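# Move as many desk boxes into tote as yellow bins

## Task

Find how many yellow bins sit on the shelving, then transfer that same number of boxes from the desk into the gray tote standing on the desk. Every transferred box must rest fully inside the tote, not on its edge. Nothing new may end up on the floor, all other objects must stay on their shelf, table or counter, and the robot must not tip over or finish leaning. The result must hold without the robot supporting anything at the end.

## Robot and tools

ROBOT. A Hello Robot Stretch 3 with a single arm: a two-wheeled base (0.33 m long, 0.34 m wide), a lift sliding on a vertical mast, and a telescoping arm that reaches out to the robot's right side. The gripper cannot move forward by itself; the base must drive. Turning in place pivots around the point between the drive wheels, 0.05 m behind the front edge. Fully retracted with the wrist folded, the wrist pokes up to 0.06 m beyond the right side and a turn sweeps a 0.28 m radius; an unfolded, level gripper reaches past that circle. The base cannot drive sideways. A light disturbance may occasionally nudge a loose object.

FRAMES. Base frame: origin on the floor between the drive wheels, x forward, y left, z up. hand_pose is reported in this frame, at the point where closed fingertips meet; with all wrist joints at zero its x axis is up, y points back along the arm toward the mast, z toward the rear. Fingertips are round 0.04 m pads. Odometry frame is the base frame at the start; base_odometry counts wheel rotation only, so slip looks like travel. Heading runs -3.142 to 3.142, positive left.

execute_actions. Argument "actions": a list holding one action, or empty (empty just reports state and images). An action may contain "base", "joints", or both, plus optional "contact_limits"; all parts start at once. "base" holds exactly one key: {"translate_m": d}, a relative drive of d metres from the base's last reported position, forward positive, range -1 to 1; or {"rotate_rad": d}, a relative turn in place, counter-clockwise (left) positive, range -3.2 to 3.2. "joints" is a single dictionary of absolute targets keyed by name: lift_m 0 to 1.1 (arm height), arm_m 0 to 0.52 (extension), wrist_yaw_rad -1.345 to 4.42 (0 along the arm, positive toward the front, 3.0 folded over the base), wrist_pitch_rad -1.57 to 0.451 (0 level, negative tips down), wrist_roll_rad -2.911 to 2.911 (0 fingers side by side), gripper_m -0.089 to 0.179 (larger is wider; actual tip gap is about 0.007 less when nearly shut, 0.025 less when fully open, zero below 0.007), head_pan_rad -3.953 to 1.73 (0 forward, positive left, -1.57 looks along the arm), head_tilt_rad -1.53 to 0.419 (negative down). Done tolerances: ±0.004 for metre joints, ±0.02 for yaw, roll and head, ±0.05 for pitch. "contact_limits" takes only arm_m: an effort percentage 1 to 100 at which the arm motion halts (contact_stop); low values are gentle but too low halts immediately; values above the maximum are trimmed. Optional "cameras": list of head_camera, nav_camera, wrist_camera or all; omitted/null means all, [] means none; an unknown name rejects the call. Unknown keys or out-of-range numbers reject the call with no motion. Joints you omit may keep driving to older targets. Each action ends within 15 s. Example: {"base": {"translate_m": 0.3}, "joints": {"head_pan_rad": -0.8}}.

wait: "seconds" 0 to 10; commands nothing, returns state and images. zoom_image: "camera" plus "region" [x0, y0, x1, y1] in pixels of that camera's latest full image, top-left origin, at most 504 by 504. finished_scene: "scene" number; ends the scene permanently after the last command is held, and reports success. If a result reports a stop, later motion calls in the same reply are skipped.

RESULTS. base_status and joint_status: done, off_target (resting short of target, possibly still pushing), contact_stop, time_out, torque_fault (after the last three the old target is dropped). on_its_own describes joints not commanded; "held at" is the held target, not the position. motor_effort is a percentage, positive toward larger joint values, bracket shows peak; readings carry fixed offsets and noise. Positive wheel effort pushes forward. lidar_m: 12 distances, 30-degree sectors starting straight ahead and going counter-clockwise (4th left, 7th behind, 10th right), plane 0.17 m up, range 0.15 to 12 m, misses clear or thin objects; the robot's own parts can block sectors 5, 6, 9, 10. wrist_depth_mm and head_depth_mm: 7x7 grids of median depth (wrist 45 to 1000, head 280 to 4000, head grid sideways); '-' means no valid reading. base_tilt in degrees, forward and right positive, with a fixed bias up to about 4. turned_by_wheels and turned_by_imu give rotation since the last result.

CAMERAS. head_camera (896x504) and nav_camera (fisheye, 672x504) move with the head pan and tilt; wrist_camera (644x364) rides on the gripper.

SPEED. Fast base motion (0.30 m/s, 1.9 rad/s) only with lift_m under 0.30, arm_m under 0.03 and wrist_yaw_rad over 2.54; otherwise 0.10 m/s and 0.63 rad/s.

GRIPPING. Command gripper_m below the object's width to hold; lower squeezes harder, but the stall guard can weaken a hard squeeze. Release by opening at least 0.02 past the contact value. Neither the reading nor done proves a grasp; check images.

CAUTIONS. Fold or unfold the wrist only with lift_m between 0.32 and 0.95, pitch -0.4, roll near 0; once folded, lift can drop to 0.25. If yaw is below -0.4, keep pitch at -0.5 or lower. Arm and lift stop and go slack on firm contact; a slack lift may sag or keep pressing. Base, wrist and head push without stopping; wrists can torque_fault for 10 s. Pushing on solid objects with the gripper above about 0.45 m, repeating a push, driving while hooked on something, or snagging furniture (especially reversing) can tip the robot; back out in small steps, free the gripper and lower lift to about 0.2. Avoid drops, slams, hard shoves and anything falling. The robot keeps holding its last command while you think, so avoid leaving it pushing.

Each tool is called after ">>>" by a JSON object that holds its "fn" and its "kwargs", one argument or row to a line.

## Session

I'll start by checking the robot's state and what the cameras see.

>>> {"fn": "execute_actions", "kwargs": {
  "actions": []
}}

Scene clock: 0.00 s.
base_odometry: x=+0.000 y=+0.000 heading=+0.000 (m, m, rad; odometry frame)
turned_by_wheels: +0.000 (rad since the last result)
turned_by_imu: +0.000 (rad since the last result)
base_tilt: forward=-0.9 right=-0.5 (deg)
lidar_m: 2.66 1.12 0.78 0.73 0.74 1.73 1.62 1.65 1.65 0.98 0.90 1.50
head_depth_mm: 1946 3064 3174 3247 3236 2842 1980 / 1955 3050 3144 3163 3059 2782 1972 / 1948 3093 3123 3116 3167 2724 1967 / 1946 3042 2953 3027 3037 2687 1970 / 1955 2998 3037 3074 3109 2662 1973 / 1957 3013 2992 3058 3102 2681 1967 / 1967 2975 2573 2599 2601 2600 1962
base_status: not commanded
joint_positions: lift_m=+0.584 arm_m=+0.002 wrist_yaw_rad=+2.812 wrist_pitch_rad=-0.610 wrist_roll_rad=+0.006 gripper_m=+0.037 head_pan_rad=+0.008 head_tilt_rad=-0.007
joint_status: not commanded
motor_effort: left_wheel=+0 right_wheel=+0 lift_m=+24 arm_m=+1 wrist_yaw_rad=-1 wrist_pitch_rad=+3 wrist_roll_rad=+0 gripper_m=+1 head_pan_rad=+0 head_tilt_rad=+1 (%)
hand_pose: x=+0.0423 y=+0.0388 z=+0.5563 quat_wxyz=(+0.321, +0.702, +0.098, +0.629) (m; base frame)
wrist_depth_mm: - 680 744 814 906 999 - / - 740 815 908 - - - / 743 849 922 - - - - / 830 - 977 - - - - / 884 854 886 880 901 858 887 / 752 749 - 753 771 759 754 / 681 675 - 673 653 669 674
pictures: head_camera (sideways: a quarter turn clockwise sets it upright), nav_camera (sideways: a quarter turn counterclockwise sets it upright), wrist_camera
Images, in order (width x height): head_camera 896x504, nav_camera 672x504, wrist_camera 644x364.

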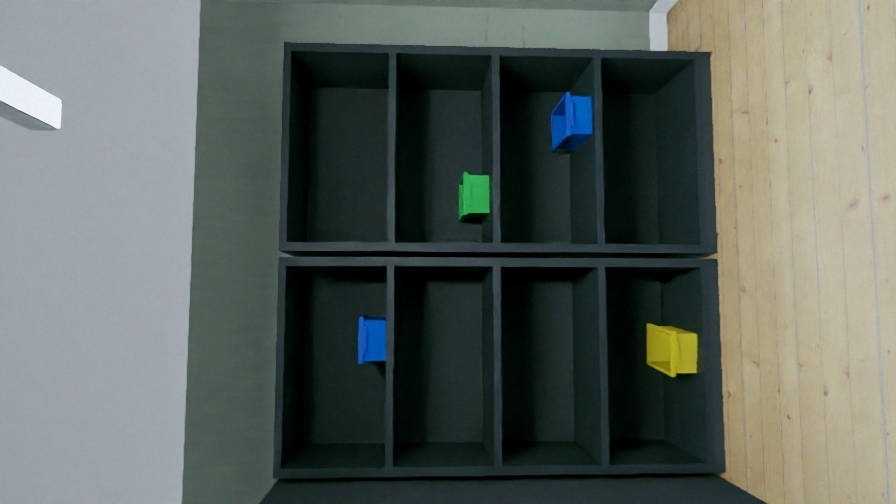

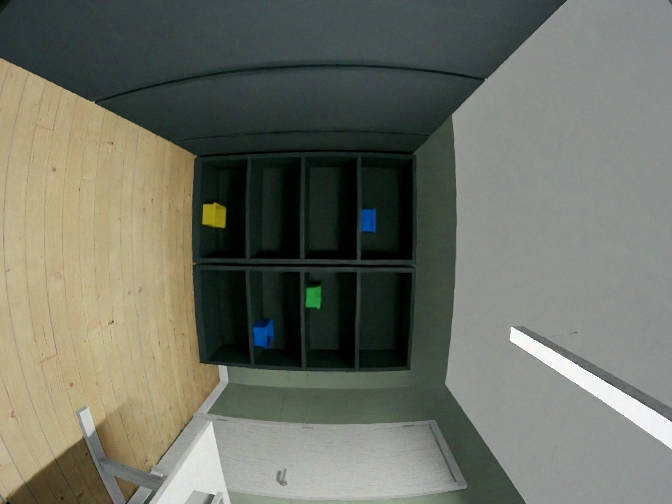

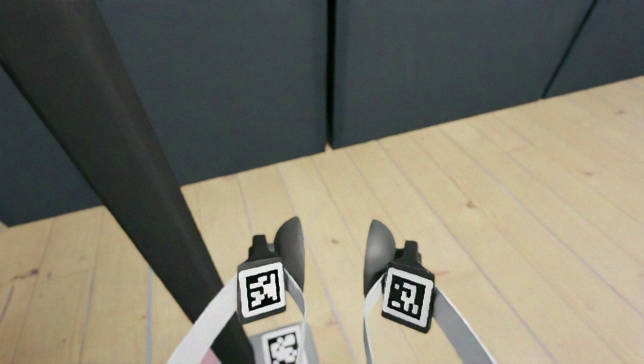

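>>> {"fn": "execute_actions", "kwargs": {
  "actions": [
    {"joints": {"head_pan_rad": -1.2, "head_tilt_rad": -0.5}}
  ],
  "cameras": ["head_camera", "nav_camera"]
}}

Scene clock: 4.87 s.
base_odometry: x=+0.000 y=+0.000 heading=+0.000 (m, m, rad; odometry frame)
turned_by_wheels: +0.000 (rad since the last result)
turned_by_imu: +0.000 (rad since the last result)
base_tilt: forward=-0.9 right=-0.5 (deg)
lidar_m: 2.66 1.13 0.77 0.73 0.75 1.72 1.62 1.66 1.65 0.98 0.91 1.50
head_depth_mm: 1238 1351 1470 1138 928 1421 1215 / 1271 1399 1507 1137 1699 1506 1247 / 1313 1434 1541 1137 1285 1457 1245 / 1348 1482 1592 1080 1261 1459 1244 / 1382 1530 1622 1125 1815 1495 1239 / 1432 1589 1685 1121 1882 1498 1241 / 1480 1643 1725 1109 1771 1488 1241
base_status: not commanded
joint_positions: lift_m=+0.584 arm_m=+0.002 wrist_yaw_rad=+2.812 wrist_pitch_rad=-0.610 wrist_roll_rad=+0.006 gripper_m=+0.037 head_pan_rad=-1.193 head_tilt_rad=-0.493
joint_status: all done
motor_effort: left_wheel=+0(0) right_wheel=+0(1) lift_m=+24(25) arm_m=+1(1) wrist_yaw_rad=-1(0) wrist_pitch_rad=+3(3) wrist_roll_rad=-1(0) gripper_m=-1(1) head_pan_rad=-3(39) head_tilt_rad=-3(22) (%)
hand_pose: x=+0.0423 y=+0.0388 z=+0.5563 quat_wxyz=(+0.321, +0.702, +0.098, +0.629) (m; base frame)
wrist_depth_mm: - 670 739 801 904 - - / - 754 805 898 - - - / 757 878 911 - - - - / 844 - 983 - - - - / 867 848 872 854 905 867 857 / 757 760 - 767 781 758 756 / 678 664 - 679 652 672 679
pictures: head_camera (sideways: a quarter turn clockwise sets it upright), nav_camera (sideways: a quarter turn counterclockwise sets it upright)
Images, in order (width x height): head_camera 896x504, nav_camera 672x504.

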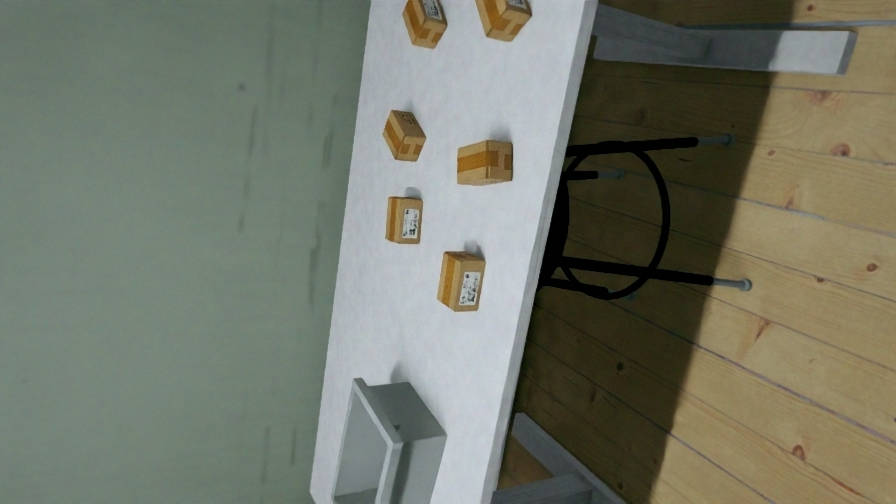

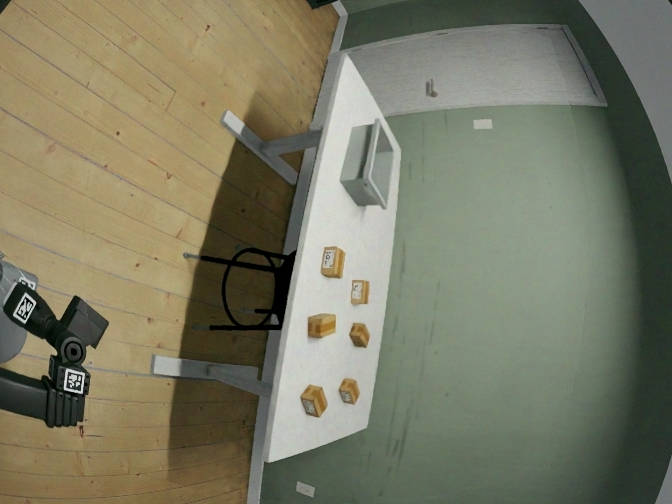

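>>> {"fn": "execute_actions", "kwargs": {
  "actions": [
    {"joints": {"head_pan_rad": -3.14, "head_tilt_rad": -0.2}}
  ],
  "cameras": ["head_camera", "nav_camera"]
}}

>>> {"fn": "execute_actions", "kwargs": {
  "actions": [
    {"joints": {"head_pan_rad": -3.9, "head_tilt_rad": -0.2}}
  ],
  "cameras": ["head_camera", "nav_camera"]
}}

Scene clock: 8.73 s.
base_odometry: x=+0.000 y=+0.000 heading=+0.000 (m, m, rad; odometry frame)
turned_by_wheels: +0.000 (rad since the last result)
turned_by_imu: +0.000 (rad since the last result)
base_tilt: forward=-0.9 right=-0.5 (deg)
lidar_m: 2.67 1.13 0.78 0.73 0.75 1.73 1.62 1.66 1.65 0.98 0.91 1.50
head_depth_mm: 1462 1536 1612 1714 1811 1890 1542 / 1448 1524 1600 1690 1796 1880 1543 / 1436 1505 1583 1673 1776 1848 1544 / 1419 1489 1572 1654 1753 1847 1539 / 1411 1478 1555 1639 1733 1830 1540 / 1396 1471 1539 1606 1714 1819 1533 / 1374 1449 1523 1585 1696 1784 1535
base_status: not commanded
joint_positions: lift_m=+0.584 arm_m=+0.002 wrist_yaw_rad=+2.812 wrist_pitch_rad=-0.610 wrist_roll_rad=+0.006 gripper_m=+0.037 head_pan_rad=-3.133 head_tilt_rad=-0.211
joint_status: all done
motor_effort: left_wheel=+0(0) right_wheel=+0(0) lift_m=+25(24) arm_m=+1(1) wrist_yaw_rad=+0(0) wrist_pitch_rad=+3(3) wrist_roll_rad=+0(1) gripper_m=-1(0) head_pan_rad=-3(38) head_tilt_rad=+4(19) (%)
hand_pose: x=+0.0423 y=+0.0388 z=+0.5563 quat_wxyz=(+0.321, +0.702, +0.098, +0.629) (m; base frame)
wrist_depth_mm: - 665 731 799 917 - - / - 754 815 920 - - - / 731 831 939 - - - - / 842 - - - - 995 999 / 877 853 870 872 884 886 877 / 764 755 - 761 780 762 769 / 673 670 - 667 650 671 669
pictures: head_camera (sideways: a quarter turn clockwise sets it upright), nav_camera (sideways: a quarter turn counterclockwise sets it upright)
Images, in order (width x height): head_camera 896x504, nav_camera 672x504.

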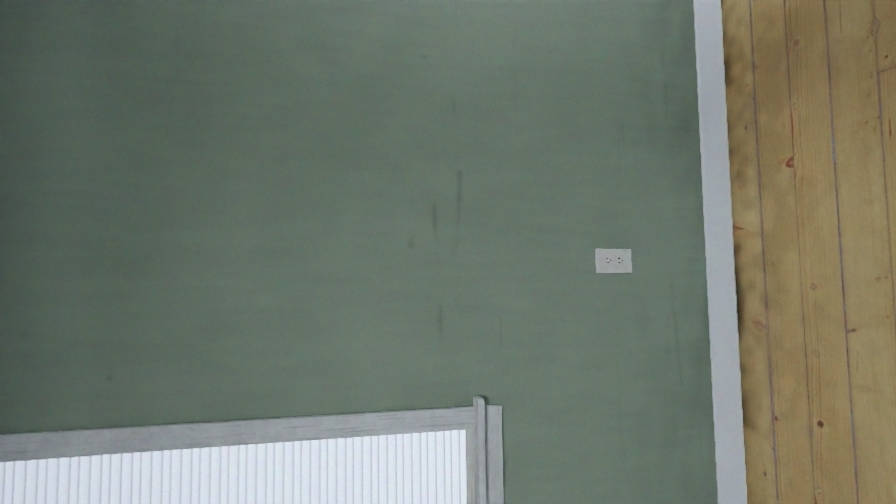

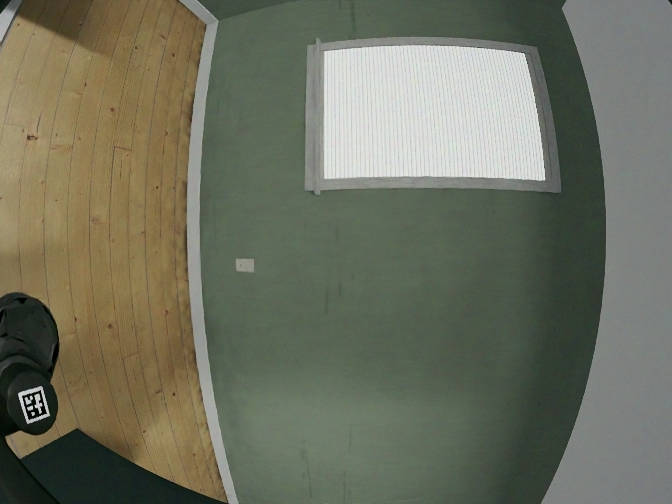

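Scene clock: 9.73 s.
base_odometry: x=+0.000 y=+0.000 heading=+0.000 (m, m, rad; odometry frame)
turned_by_wheels: +0.000 (rad since the last result)
turned_by_imu: +0.000 (rad since the last result)
base_tilt: forward=-0.9 right=-0.5 (deg)
lidar_m: 2.66 1.13 0.78 0.73 0.75 1.73 1.62 1.65 1.65 0.98 0.91 1.50
head_depth_mm: - - - - - - - / - - - - - - - / 764 796 833 872 919 977 1039 / 2119 2208 2321 2438 2556 1846 1444 / 1926 2018 2112 2210 2330 2012 1532 / 1754 1810 1890 1984 2071 2005 1528 / 1600 1658 1723 1781 1856 1884 1531
base_status: not commanded
joint_positions: lift_m=+0.584 arm_m=+0.002 wrist_yaw_rad=+2.812 wrist_pitch_rad=-0.610 wrist_roll_rad=+0.006 gripper_m=+0.037 head_pan_rad=-3.893 head_tilt_rad=-0.211
joint_status: all done
motor_effort: left_wheel=+0(0) right_wheel=-1(1) lift_m=+25(24) arm_m=+1(1) wrist_yaw_rad=+0(1) wrist_pitch_rad=+4(3) wrist_roll_rad=-1(0) gripper_m=+0(1) head_pan_rad=-3(35) head_tilt_rad=+4(5) (%)
hand_pose: x=+0.0423 y=+0.0388 z=+0.5563 quat_wxyz=(+0.321, +0.702, +0.098, +0.629) (m; base frame)
wrist_depth_mm: - 673 720 822 906 - - / - 752 824 916 - - - / 742 848 924 - - - - / 849 - 987 - - - - / 855 831 887 880 897 867 854 / 766 781 - 772 782 761 748 / 673 673 - 671 654 686 665
pictures: head_camera (sideways: a quarter turn clockwise sets it upright), nav_camera (sideways: a quarter turn counterclockwise sets it upright)
Images, in order (width x height): head_camera 896x504, nav_camera 672x504.

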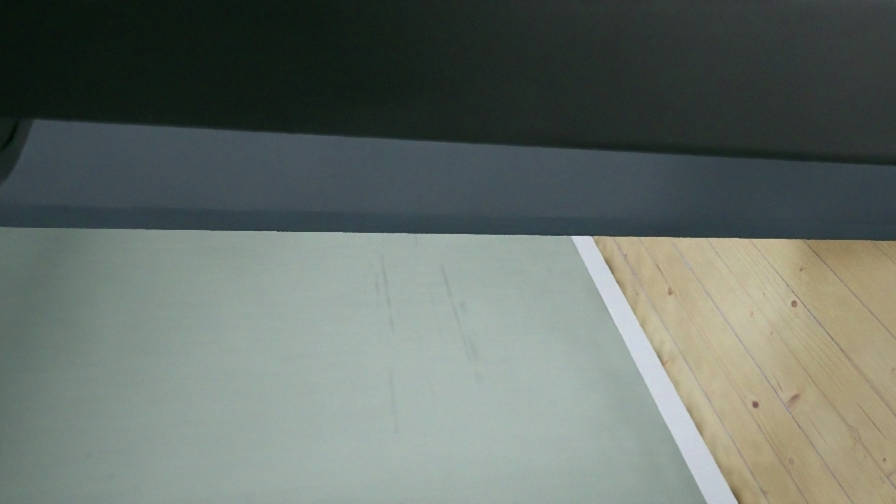

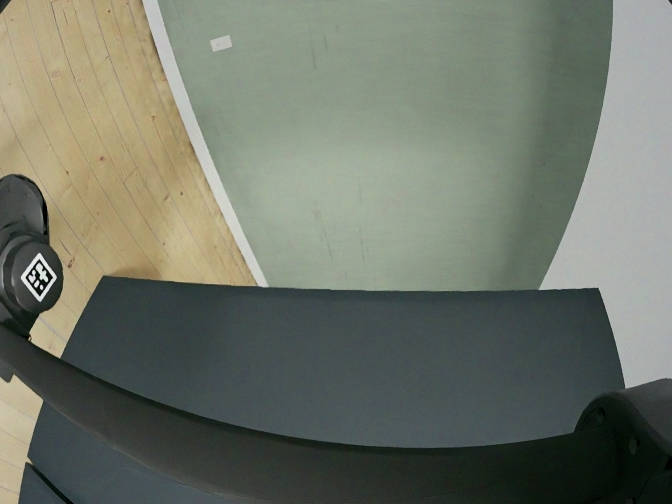

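>>> {"fn": "execute_actions", "kwargs": {
  "actions": [
    {"base": {"rotate_rad": 0.087}, "joints": {"wrist_yaw_rad": 3.0, "wrist_pitch_rad": -0.4, "lift_m": 0.27, "arm_m": 0.0, "head_pan_rad": -3.14, "head_tilt_rad": -0.6}}
  ],
  "cameras": ["head_camera", "nav_camera"]
}}

Scene clock: 27.33 s.
base_odometry: x=+0.000 y=+0.000 heading=+0.087 (m, m, rad; odometry frame)
turned_by_wheels: +0.087 (rad since the last result)
turned_by_imu: +0.088 (rad since the last result)
base_tilt: forward=-0.9 right=-0.5 (deg)
lidar_m: 2.67 1.03 0.76 0.73 0.76 1.67 1.62 1.69 1.61 0.98 0.91 2.21
head_depth_mm: 1363 1521 1735 1966 1721 1398 1187 / 1363 1513 1729 1973 1708 1405 1184 / 1362 1519 1725 1953 1711 1397 1185 / 1361 1521 1719 1957 1712 1399 1183 / 1359 1514 1719 1947 1706 1392 1184 / 1351 1512 1718 1948 1699 1391 1182 / 1355 1509 1714 1940 1698 1390 1179
base_status: done
joint_positions: lift_m=+0.271 arm_m=+0.002 wrist_yaw_rad=+2.998 wrist_pitch_rad=-0.420 wrist_roll_rad=+0.006 gripper_m=+0.037 head_pan_rad=-3.147 head_tilt_rad=-0.592
joint_status: all done
joint sent to its limit — the command would take arm_m past its lower limit, so that joint was sent only as far as its limit.
motor_effort: left_wheel=-2(7) right_wheel=+1(2) lift_m=+10(21) arm_m=+1(1) wrist_yaw_rad=+1(3) wrist_pitch_rad=+6(6) wrist_roll_rad=+0(0) gripper_m=+0(1) head_pan_rad=+3(38) head_tilt_rad=-2(20) (%)
hand_pose: x=+0.0108 y=+0.0751 z=+0.2830 quat_wxyz=(+0.197, +0.702, +0.097, +0.677) (m; base frame)
wrist_depth_mm: 673 - 700 722 741 739 767 / 752 754 767 799 831 843 841 / 851 828 840 880 872 905 923 / 725 719 744 732 739 736 763 / 580 587 - 593 616 576 591 / 483 506 - - 520 493 495 / - - - - 407 419 423
pictures: head_camera (sideways: a quarter turn clockwise sets it upright), nav_camera (sideways: a quarter turn counterclockwise sets it upright)
Images, in order (width x height): head_camera 896x504, nav_camera 672x504.

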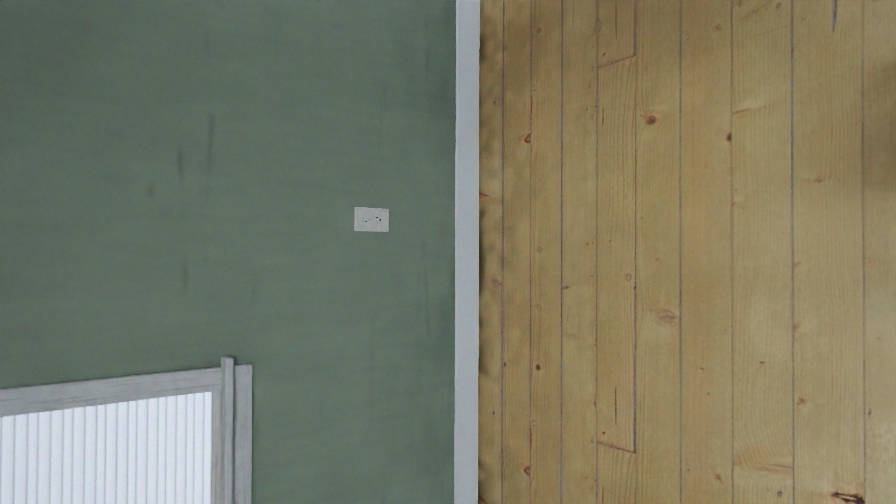

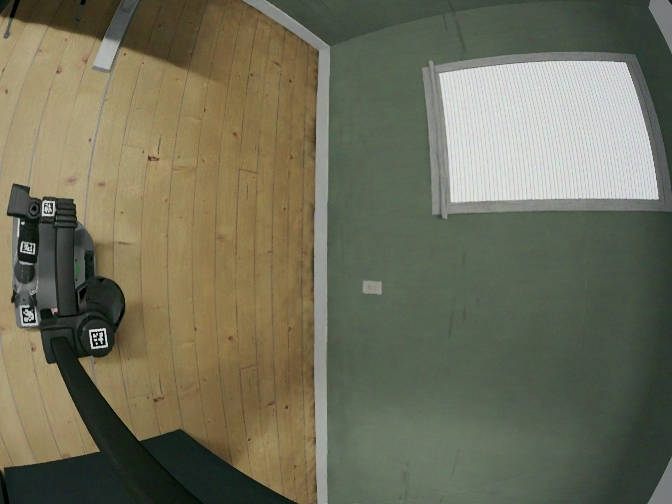

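>>> {"fn": "execute_actions", "kwargs": {
  "actions": [
    {"base": {"translate_m": -1.0}, "joints": {"head_pan_rad": 1.4, "head_tilt_rad": -0.2}}
  ],
  "cameras": ["head_camera", "nav_camera"]
}}

Scene clock: 35.50 s.
base_odometry: x=-0.996 y=-0.087 heading=+0.087 (m, m, rad; odometry frame)
turned_by_wheels: +0.000 (rad since the last result)
turned_by_imu: +0.000 (rad since the last result)
base_tilt: forward=-0.8 right=-0.5 (deg)
lidar_m: 2.76 1.04 0.84 2.20 0.88 0.65 0.63 0.65 0.90 1.54 1.31 1.41
head_depth_mm: 691 725 756 793 843 899 963 / 870 887 905 919 944 963 983 / 1998 2104 2163 2291 1336 1359 1396 / 1962 2072 2170 2288 2431 2001 1541 / 1926 2030 2130 2262 2364 2003 1529 / 1897 1991 2093 2203 2312 2000 1539 / 1871 1953 2049 2144 2274 2017 1535
base_status: done
joint_positions: lift_m=+0.271 arm_m=+0.002 wrist_yaw_rad=+2.999 wrist_pitch_rad=-0.419 wrist_roll_rad=+0.006 gripper_m=+0.037 head_pan_rad=+1.393 head_tilt_rad=-0.211
joint_status: all done
motor_effort: left_wheel=-2(10) right_wheel=+1(5) lift_m=+10(10) arm_m=+1(1) wrist_yaw_rad=+0(2) wrist_pitch_rad=+6(6) wrist_roll_rad=-1(1) gripper_m=+0(1) head_pan_rad=+4(38) head_tilt_rad=+3(19) (%)
hand_pose: x=+0.0106 y=+0.0752 z=+0.2831 quat_wxyz=(+0.197, +0.702, +0.097, +0.678) (m; base frame)
wrist_depth_mm: 874 - - - - 752 788 / 837 - - - - 841 861 / 838 961 965 995 950 899 907 / 720 731 723 737 741 737 743 / 582 579 - 586 613 582 588 / 485 504 - - 511 489 488 / - - - - 408 423 421
pictures: head_camera (sideways: a quarter turn clockwise sets it upright), nav_camera (sideways: a quarter turn counterclockwise sets it upright)
Images, in order (width x height): head_camera 896x504, nav_camera 672x504.

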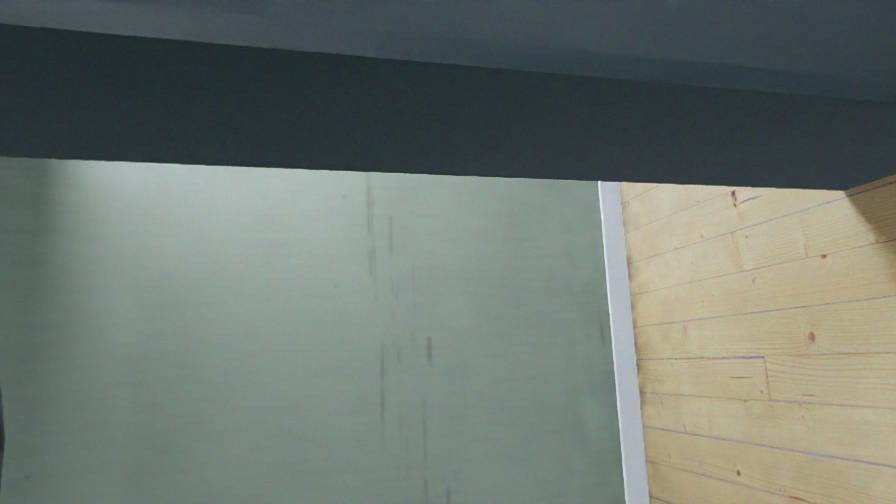

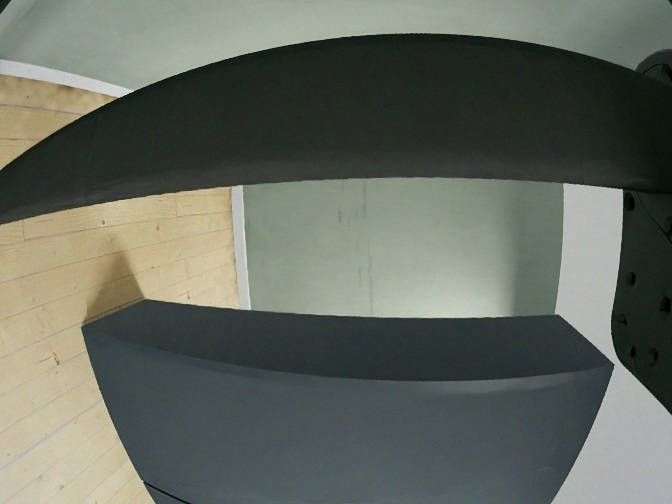

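>>> {"fn": "execute_actions", "kwargs": {
  "actions": [
    {"base": {"rotate_rad": 1.5708}, "joints": {"head_pan_rad": 0.0, "head_tilt_rad": -0.6}}
  ],
  "cameras": ["head_camera", "nav_camera"]
}}

>>> {"fn": "execute_actions", "kwargs": {
  "actions": [
    {"base": {"translate_m": 1.0}, "joints": {"head_pan_rad": -0.8, "head_tilt_rad": -0.4}}
  ],
  "cameras": ["head_camera", "nav_camera"]
}}

Scene clock: 44.17 s.
base_odometry: x=-0.996 y=-0.087 heading=+1.658 (m, m, rad; odometry frame)
turned_by_wheels: +1.571 (rad since the last result)
turned_by_imu: +1.579 (rad since the last result)
base_tilt: forward=-0.9 right=-0.5 (deg)
lidar_m: 2.20 0.89 0.65 0.63 0.65 0.89 1.54 1.32 1.55 2.91 1.06 0.84
head_depth_mm: 1833 1085 1084 1078 1086 1262 1187 / 1855 2075 2352 2108 1591 1369 1187 / 1836 2070 2350 2195 1712 1395 1187 / 1845 2070 2357 2184 1700 1395 1186 / 1854 2054 2337 2176 1706 1399 1180 / 1840 2069 2328 2176 1700 1385 1181 / 1795 1849 1868 1880 1642 1395 1180
base_status: done
joint_positions: lift_m=+0.271 arm_m=+0.002 wrist_yaw_rad=+2.999 wrist_pitch_rad=-0.419 wrist_roll_rad=+0.006 gripper_m=+0.037 head_pan_rad=+0.007 head_tilt_rad=-0.593
joint_status: all done
motor_effort: left_wheel=-1(8) right_wheel=+0(6) lift_m=+10(10) arm_m=+0(1) wrist_yaw_rad=+1(0) wrist_pitch_rad=+6(6) wrist_roll_rad=-1(0) gripper_m=+0(0) head_pan_rad=-2(39) head_tilt_rad=-2(22) (%)
hand_pose: x=+0.0106 y=+0.0752 z=+0.2831 quat_wxyz=(+0.197, +0.702, +0.097, +0.678) (m; base frame)
wrist_depth_mm: 578 - 605 610 635 654 665 / 628 644 662 672 699 718 742 / 679 697 723 734 762 787 816 / 701 723 715 732 731 754 750 / 583 578 - 588 612 586 586 / 489 500 - - 508 489 499 / - - - - 408 426 421
pictures: head_camera (sideways: a quarter turn clockwise sets it upright), nav_camera (sideways: a quarter turn counterclockwise sets it upright)
Images, in order (width x height): head_camera 896x504, nav_camera 672x504.

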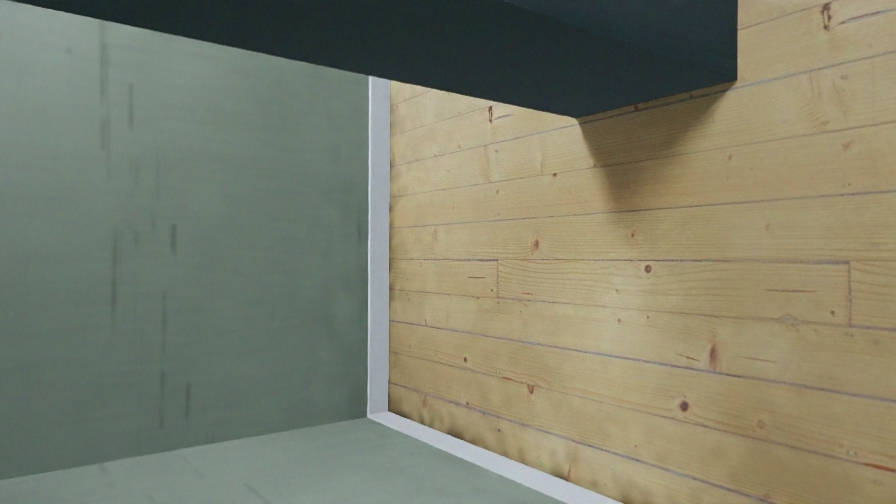

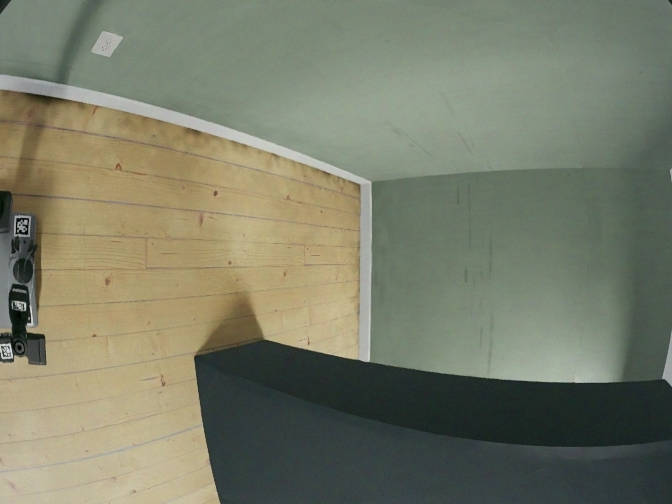

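Scene clock: 49.20 s.
base_odometry: x=-1.083 y=+0.910 heading=+1.658 (m, m, rad; odometry frame)
turned_by_wheels: +0.000 (rad since the last result)
turned_by_imu: +0.001 (rad since the last result)
base_tilt: forward=-0.9 right=-0.5 (deg)
lidar_m: 1.21 0.89 0.65 0.63 0.65 0.89 2.47 2.19 0.41 0.39 0.41 1.26
head_depth_mm: 2123 2256 378 401 433 469 512 / 1844 2052 2301 2593 2021 1471 586 / 1632 1784 1982 2222 2099 1616 1313 / 1459 1594 1740 1921 2015 1614 1313 / 1326 1422 1543 1690 1837 1613 1305 / 1208 1297 1392 1501 1640 1609 1311 / 1115 1185 1261 1354 1461 1538 1300
base_status: done
joint_positions: lift_m=+0.271 arm_m=+0.002 wrist_yaw_rad=+2.999 wrist_pitch_rad=-0.419 wrist_roll_rad=+0.006 gripper_m=+0.037 head_pan_rad=-0.793 head_tilt_rad=-0.408
joint_status: all done
motor_effort: left_wheel=-2(6) right_wheel=+1(5) lift_m=+10(10) arm_m=+0(1) wrist_yaw_rad=+0(1) wrist_pitch_rad=+6(6) wrist_roll_rad=+0(0) gripper_m=+1(0) head_pan_rad=-2(35) head_tilt_rad=+3(15) (%)
hand_pose: x=+0.0106 y=+0.0752 z=+0.2831 quat_wxyz=(+0.197, +0.702, +0.097, +0.678) (m; base frame)
wrist_depth_mm: 572 - 613 607 634 642 663 / 638 642 668 683 702 708 744 / 700 709 738 746 773 772 816 / 712 732 725 738 747 739 741 / 588 591 - 585 624 593 587 / 487 505 - - 508 498 494 / - - - - 409 418 420
pictures: head_camera (sideways: a quarter turn clockwise sets it upright), nav_camera (sideways: a quarter turn counterclockwise sets it upright)
Images, in order (width x height): head_camera 896x504, nav_camera 672x504.

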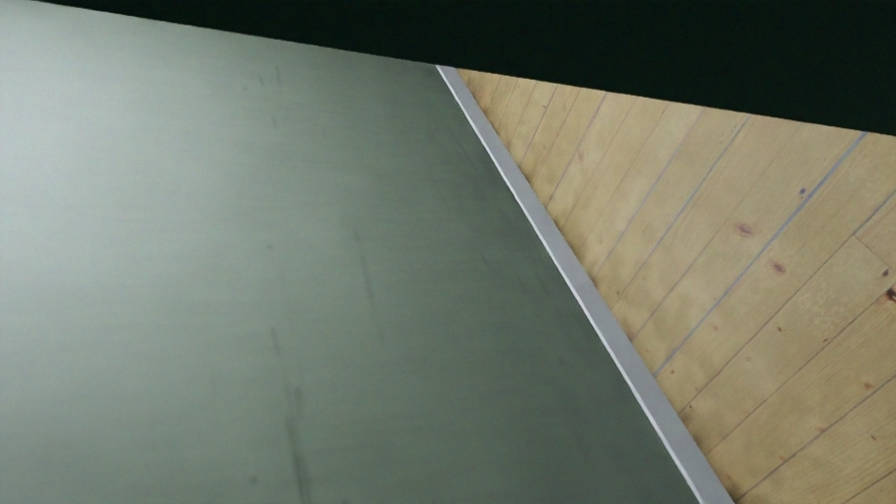

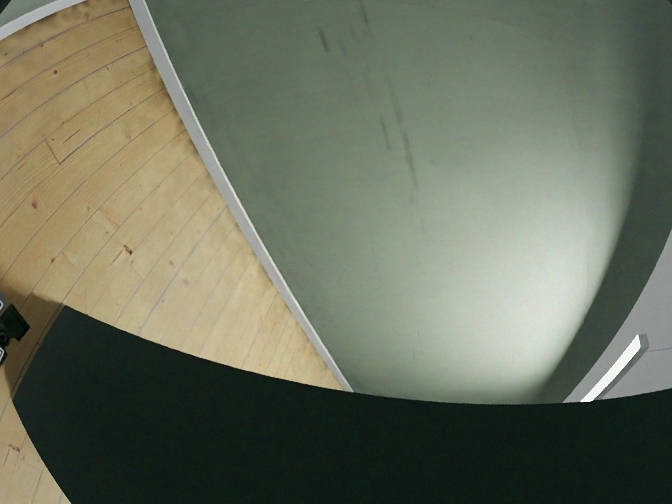

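>>> {"fn": "execute_actions", "kwargs": {
  "actions": [
    {"base": {"translate_m": 0.8}, "joints": {"head_pan_rad": -1.9, "head_tilt_rad": -0.2}}
  ],
  "cameras": ["head_camera", "nav_camera"]
}}

Scene clock: 59.73 s.
base_odometry: x=-1.152 y=+1.707 heading=+1.657 (m, m, rad; odometry frame)
turned_by_wheels: +0.000 (rad since the last result)
turned_by_imu: +0.001 (rad since the last result)
base_tilt: forward=-0.9 right=-0.4 (deg)
lidar_m: 0.41 0.43 0.59 0.62 0.65 0.89 2.47 0.71 1.01 1.61 0.59 0.43
head_depth_mm: 1302 1082 1466 1288 1533 1194 1254 / 1249 1300 1398 1434 1540 1313 1451 / 1237 1293 1371 1433 1513 1613 1504 / 2081 2108 2274 2339 2188 1988 1537 / 2983 2989 3087 3238 2714 2010 1546 / 3230 3819 3970 - 2898 2018 1536 / 3243 3658 3842 - 2907 1985 1529
base_status: done
joint_positions: lift_m=+0.271 arm_m=+0.002 wrist_yaw_rad=+2.999 wrist_pitch_rad=-0.419 wrist_roll_rad=+0.006 gripper_m=+0.037 head_pan_rad=-1.893 head_tilt_rad=-0.211
joint_status: all done
motor_effort: left_wheel=-2(7) right_wheel=+1(5) lift_m=+10(10) arm_m=+1(1) wrist_yaw_rad=+1(0) wrist_pitch_rad=+6(6) wrist_roll_rad=-1(0) gripper_m=+1(0) head_pan_rad=-3(39) head_tilt_rad=+4(15) (%)
hand_pose: x=+0.0106 y=+0.0752 z=+0.2831 quat_wxyz=(+0.197, +0.702, +0.097, +0.678) (m; base frame)
wrist_depth_mm: 580 - 613 614 634 619 451 / 621 632 656 680 701 635 450 / 697 688 724 730 771 655 452 / 707 723 727 735 724 637 460 / 589 582 - 593 613 577 461 / 487 508 - - 506 491 451 / - - - - 404 423 414
pictures: head_camera (sideways: a quarter turn clockwise sets it upright), nav_camera (sideways: a quarter turn counterclockwise sets it upright)
Images, in order (width x height): head_camera 896x504, nav_camera 672x504.

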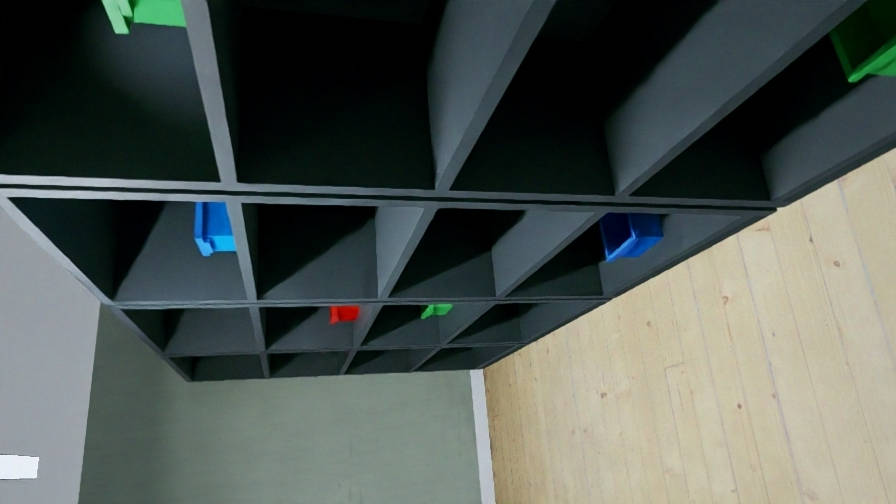

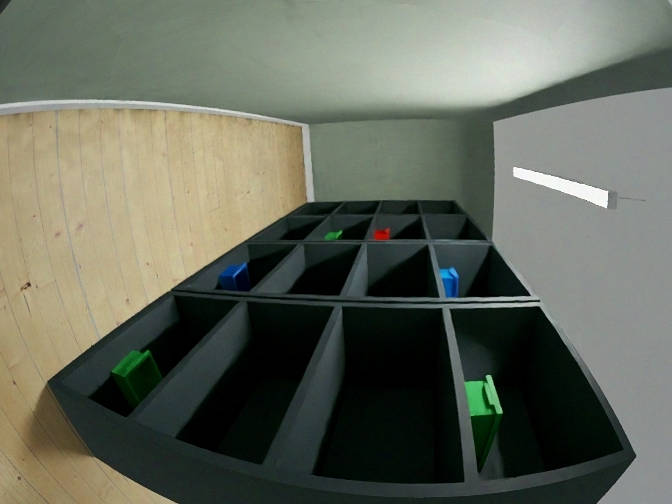

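>>> {"fn": "execute_actions", "kwargs": {
  "actions": [
    {"base": {"rotate_rad": -1.5708}, "joints": {"head_pan_rad": -1.2, "head_tilt_rad": -0.2}}
  ],
  "cameras": ["nav_camera"]
}}

>>> {"fn": "execute_actions", "kwargs": {
  "actions": [
    {"base": {"translate_m": 1.0}, "joints": {"head_pan_rad": -1.4, "head_tilt_rad": -0.2}}
  ],
  "cameras": ["head_camera", "nav_camera"]
}}

Scene clock: 67.87 s.
base_odometry: x=-1.152 y=+1.707 heading=+0.087 (m, m, rad; odometry frame)
turned_by_wheels: -1.571 (rad since the last result)
turned_by_imu: -1.579 (rad since the last result)
base_tilt: forward=-0.9 right=-0.5 (deg)
lidar_m: 1.54 0.58 0.43 0.41 0.43 0.60 0.63 0.65 0.90 2.55 0.71 1.01
head_depth_mm: 2806 2959 3086 3267 2937 2022 1542 / 2944 3067 3219 3375 2899 2007 1536 / 3018 3194 3337 3493 2919 2009 1539 / 950 1000 1056 2709 2571 1840 1446 / 743 773 806 843 881 924 976 / 611 631 659 690 735 785 838 / 1076 698 1214 1243 874 1190 972
base_status: done
joint_positions: lift_m=+0.271 arm_m=+0.002 wrist_yaw_rad=+2.999 wrist_pitch_rad=-0.419 wrist_roll_rad=+0.006 gripper_m=+0.037 head_pan_rad=-1.207 head_tilt_rad=-0.211
joint_status: all done
motor_effort: left_wheel=+1(10) right_wheel=-2(6) lift_m=+10(10) arm_m=+1(0) wrist_yaw_rad=+0(0) wrist_pitch_rad=+6(6) wrist_roll_rad=-1(1) gripper_m=+0(0) head_pan_rad=+4(36) head_tilt_rad=+5(2) (%)
hand_pose: x=+0.0106 y=+0.0752 z=+0.2831 quat_wxyz=(+0.197, +0.702, +0.097, +0.678) (m; base frame)
wrist_depth_mm: 394 - 412 419 432 440 450 / 426 438 446 462 466 480 493 / 467 479 486 499 516 521 537 / 508 534 545 547 560 577 613 / 546 557 - 587 595 589 597 / 487 499 - - 509 496 492 / - - - - 409 421 429
pictures: nav_camera (sideways: a quarter turn counterclockwise sets it upright)
Images, in order (width x height): nav_camera 672x504.

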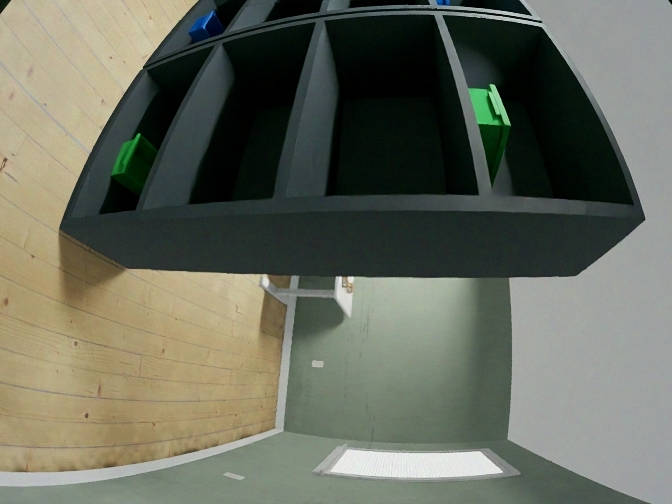

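Scene clock: 72.90 s.
base_odometry: x=-0.156 y=+1.793 heading=+0.087 (m, m, rad; odometry frame)
turned_by_wheels: +0.000 (rad since the last result)
turned_by_imu: +0.001 (rad since the last result)
base_tilt: forward=-0.9 right=-0.4 (deg)
lidar_m: 1.49 0.56 0.42 0.40 0.42 0.58 1.62 0.85 0.72 0.72 0.66 1.01
head_depth_mm: 862 674 955 1000 714 1100 915 / 884 676 974 1021 712 1131 913 / 904 679 995 1043 710 1141 912 / 921 683 1019 1054 710 1171 907 / 838 688 897 931 757 1008 880 / 612 580 643 660 670 716 769 / 546 571 601 638 681 730 825
base_status: done
joint_positions: lift_m=+0.271 arm_m=+0.002 wrist_yaw_rad=+2.999 wrist_pitch_rad=-0.419 wrist_roll_rad=+0.006 gripper_m=+0.037 head_pan_rad=-1.393 head_tilt_rad=-0.211
joint_status: all done
motor_effort: left_wheel=+1(10) right_wheel=-1(4) lift_m=+10(10) arm_m=+0(0) wrist_yaw_rad=+0(0) wrist_pitch_rad=+6(6) wrist_roll_rad=+0(1) gripper_m=+0(0) head_pan_rad=-3(19) head_tilt_rad=+5(5) (%)
hand_pose: x=+0.0106 y=+0.0752 z=+0.2831 quat_wxyz=(+0.197, +0.702, +0.097, +0.678) (m; base frame)
wrist_depth_mm: 380 - 402 411 418 426 433 / 417 424 439 440 462 463 479 / 457 463 487 487 501 515 534 / 498 512 532 536 558 571 582 / 537 539 - 567 587 585 586 / 484 506 - - 507 492 493 / - - - - 410 424 423
pictures: head_camera (sideways: a quarter turn clockwise sets it upright), nav_camera (sideways: a quarter turn counterclockwise sets it upright)
Images, in order (width x height): head_camera 896x504, nav_camera 672x504.

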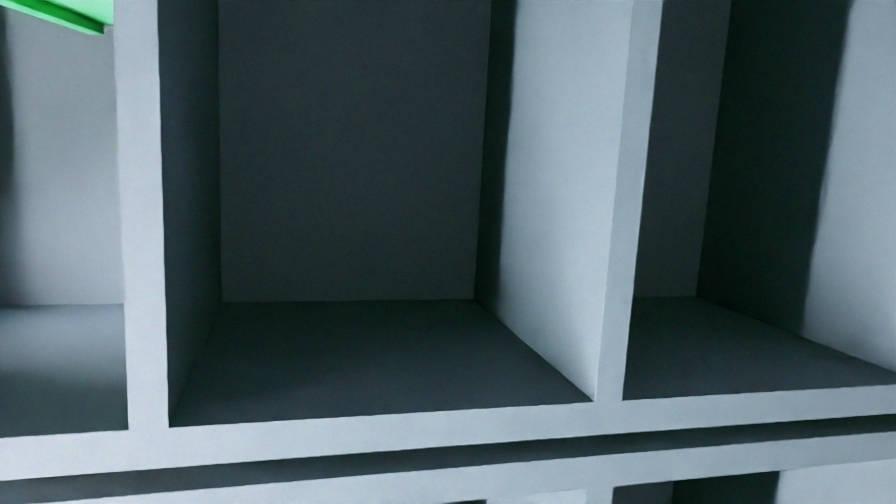

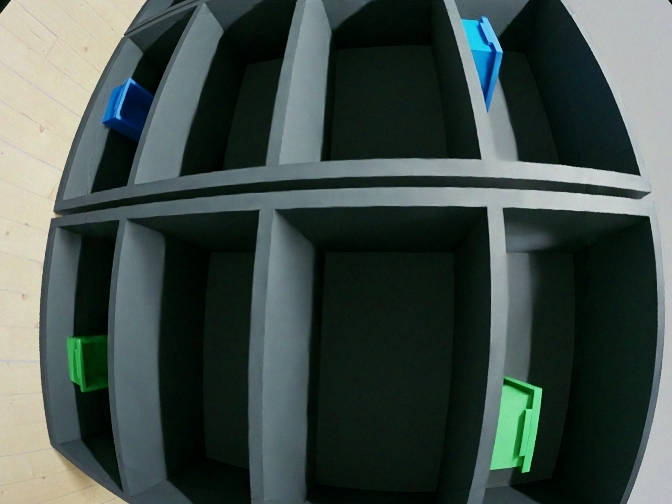

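>>> {"fn": "execute_actions", "kwargs": {
  "actions": [
    {"base": {"translate_m": 1.0}, "joints": {"head_pan_rad": -1.5, "head_tilt_rad": -0.2}}
  ],
  "cameras": ["nav_camera"]
}}

>>> {"fn": "execute_actions", "kwargs": {
  "actions": [
    {"base": {"translate_m": 1.0}, "joints": {"head_pan_rad": -1.5, "head_tilt_rad": -0.2}}
  ],
  "cameras": ["nav_camera"]
}}

Scene clock: 82.03 s.
base_odometry: x=+0.840 y=+1.880 heading=+0.087 (m, m, rad; odometry frame)
turned_by_wheels: +0.000 (rad since the last result)
turned_by_imu: +0.001 (rad since the last result)
base_tilt: forward=-0.9 right=-0.5 (deg)
lidar_m: 1.44 0.54 0.40 0.39 0.41 0.56 1.61 0.88 0.70 0.68 0.66 1.30
head_depth_mm: 576 674 989 1035 713 1143 912 / 584 677 1000 1042 714 1147 914 / 909 680 1007 1044 710 1159 912 / 921 682 1015 1053 709 1169 912 / 914 688 1009 1036 754 1091 911 / 641 581 661 672 663 703 771 / 529 558 593 622 656 705 754
base_status: done
joint_positions: lift_m=+0.271 arm_m=+0.002 wrist_yaw_rad=+2.999 wrist_pitch_rad=-0.419 wrist_roll_rad=+0.006 gripper_m=+0.037 head_pan_rad=-1.493 head_tilt_rad=-0.211
joint_status: all done
motor_effort: left_wheel=+1(10) right_wheel=-1(2) lift_m=+10(10) arm_m=+1(0) wrist_yaw_rad=+0(1) wrist_pitch_rad=+6(6) wrist_roll_rad=-1(1) gripper_m=-1(1) head_pan_rad=-3(11) head_tilt_rad=+5(3) (%)
hand_pose: x=+0.0106 y=+0.0752 z=+0.2831 quat_wxyz=(+0.197, +0.702, +0.097, +0.678) (m; base frame)
wrist_depth_mm: 371 - 387 394 408 415 422 / 401 412 425 431 441 447 465 / 444 453 467 471 489 502 509 / 488 498 526 528 538 554 564 / 525 538 - 563 569 590 590 / 485 509 - - 511 493 485 / - - - - 407 424 418
pictures: nav_camera (sideways: a quarter turn counterclockwise sets it upright)
Images, in order (width x height): nav_camera 672x504.

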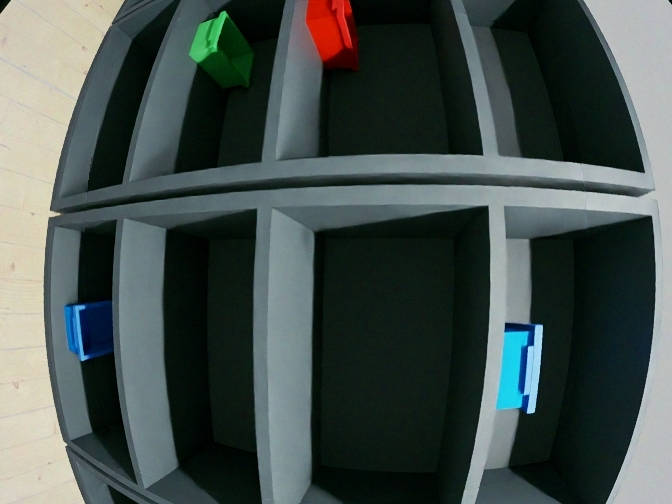

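Scene clock: 87.07 s.
base_odometry: x=+1.837 y=+1.967 heading=+0.087 (m, m, rad; odometry frame)
turned_by_wheels: +0.000 (rad since the last result)
turned_by_imu: +0.001 (rad since the last result)
base_tilt: forward=-0.9 right=-0.5 (deg)
lidar_m: 1.13 0.53 0.39 0.38 0.39 0.54 1.56 0.93 0.99 0.65 0.66 1.17
head_depth_mm: 912 672 1003 1048 714 1153 913 / 920 676 1013 980 712 1141 874 / 927 681 1022 982 734 1129 857 / 933 684 1028 1063 759 1144 879 / 705 589 745 766 697 815 830 / 542 568 597 629 669 707 770 / 546 573 1041 1092 705 1187 908
base_status: done
joint_positions: lift_m=+0.271 arm_m=+0.002 wrist_yaw_rad=+2.999 wrist_pitch_rad=-0.419 wrist_roll_rad=+0.006 gripper_m=+0.037 head_pan_rad=-1.493 head_tilt_rad=-0.211
joint_status: all done
motor_effort: left_wheel=+1(10) right_wheel=-2(3) lift_m=+10(10) arm_m=+1(1) wrist_yaw_rad=+1(0) wrist_pitch_rad=+6(6) wrist_roll_rad=+0(0) gripper_m=+1(1) head_pan_rad=-2(4) head_tilt_rad=+3(4) (%)
hand_pose: x=+0.0106 y=+0.0752 z=+0.2831 quat_wxyz=(+0.197, +0.702, +0.097, +0.678) (m; base frame)
wrist_depth_mm: 365 - 378 385 389 401 413 / 393 400 406 420 430 436 450 / 427 435 445 464 472 488 498 / 473 482 498 508 529 542 558 / 512 521 - 544 561 563 579 / 485 500 - - 507 496 491 / - - - - 410 417 426
pictures: nav_camera (sideways: a quarter turn counterclockwise sets it upright)
Images, in order (width x height): nav_camera 672x504.

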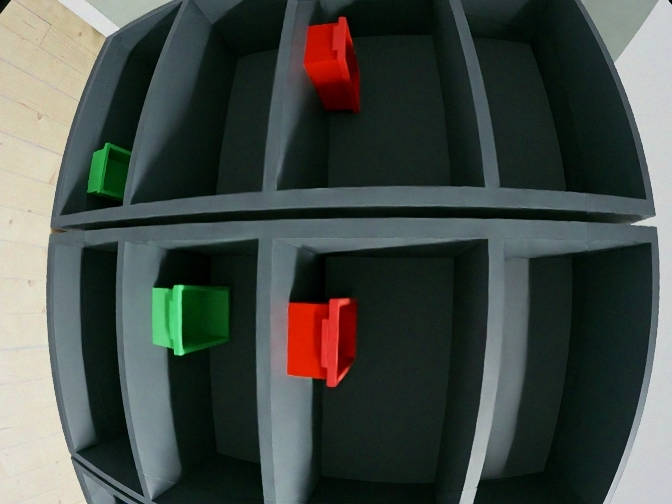

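>>> {"fn": "execute_actions", "kwargs": {
  "actions": [
    {"joints": {"head_pan_rad": -0.95, "head_tilt_rad": -0.2}}
  ],
  "cameras": ["head_camera", "nav_camera"]
}}

Scene clock: 89.90 s.
base_odometry: x=+1.837 y=+1.967 heading=+0.087 (m, m, rad; odometry frame)
turned_by_wheels: +0.000 (rad since the last result)
turned_by_imu: +0.000 (rad since the last result)
base_tilt: forward=-0.9 right=-0.5 (deg)
lidar_m: 1.13 0.52 0.39 0.38 0.39 0.54 1.55 0.93 0.99 0.65 0.66 1.17
head_depth_mm: 541 566 587 610 631 671 721 / 996 676 1088 1046 689 717 765 / 1068 838 1169 1180 881 1191 911 / 1142 1102 1263 1115 1375 1190 979 / 1233 1108 1370 1027 1499 1188 1354 / 1264 1250 1366 1071 1445 1184 1448 / 1137 1137 1216 1222 1309 1299 1391
base_status: not commanded
joint_positions: lift_m=+0.271 arm_m=+0.002 wrist_yaw_rad=+2.999 wrist_pitch_rad=-0.419 wrist_roll_rad=+0.006 gripper_m=+0.037 head_pan_rad=-0.957 head_tilt_rad=-0.211
joint_status: all done
motor_effort: left_wheel=+1(1) right_wheel=-1(2) lift_m=+10(10) arm_m=+0(0) wrist_yaw_rad=+1(1) wrist_pitch_rad=+6(6) wrist_roll_rad=-1(1) gripper_m=+1(1) head_pan_rad=+3(32) head_tilt_rad=+3(2) (%)
hand_pose: x=+0.0106 y=+0.0752 z=+0.2831 quat_wxyz=(+0.197, +0.702, +0.097, +0.678) (m; base frame)
wrist_depth_mm: 359 - 377 380 390 400 411 / 392 398 410 415 432 439 450 / 429 440 450 462 476 483 495 / 472 480 500 504 525 547 552 / 505 535 - 546 567 558 579 / 483 505 - - 511 491 496 / - - - - 409 424 425
pictures: head_camera (sideways: a quarter turn clockwise sets it upright), nav_camera (sideways: a quarter turn counterclockwise sets it upright)
Images, in order (width x height): head_camera 896x504, nav_camera 672x504.

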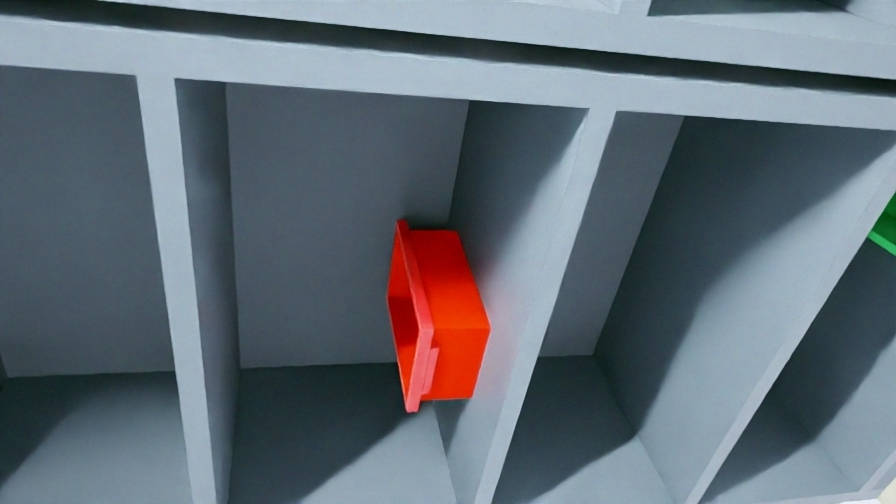

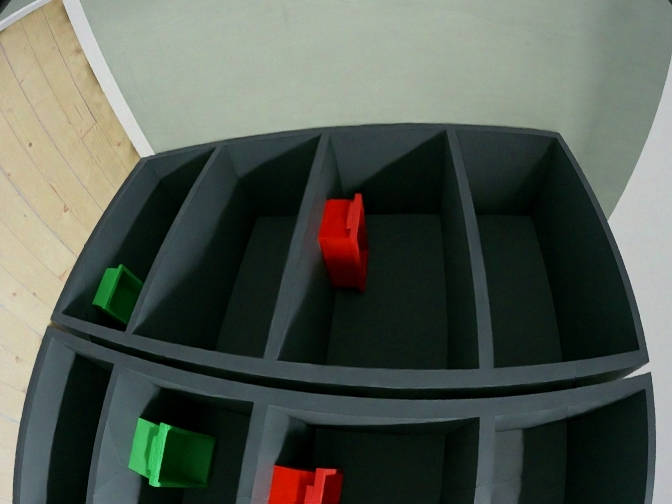

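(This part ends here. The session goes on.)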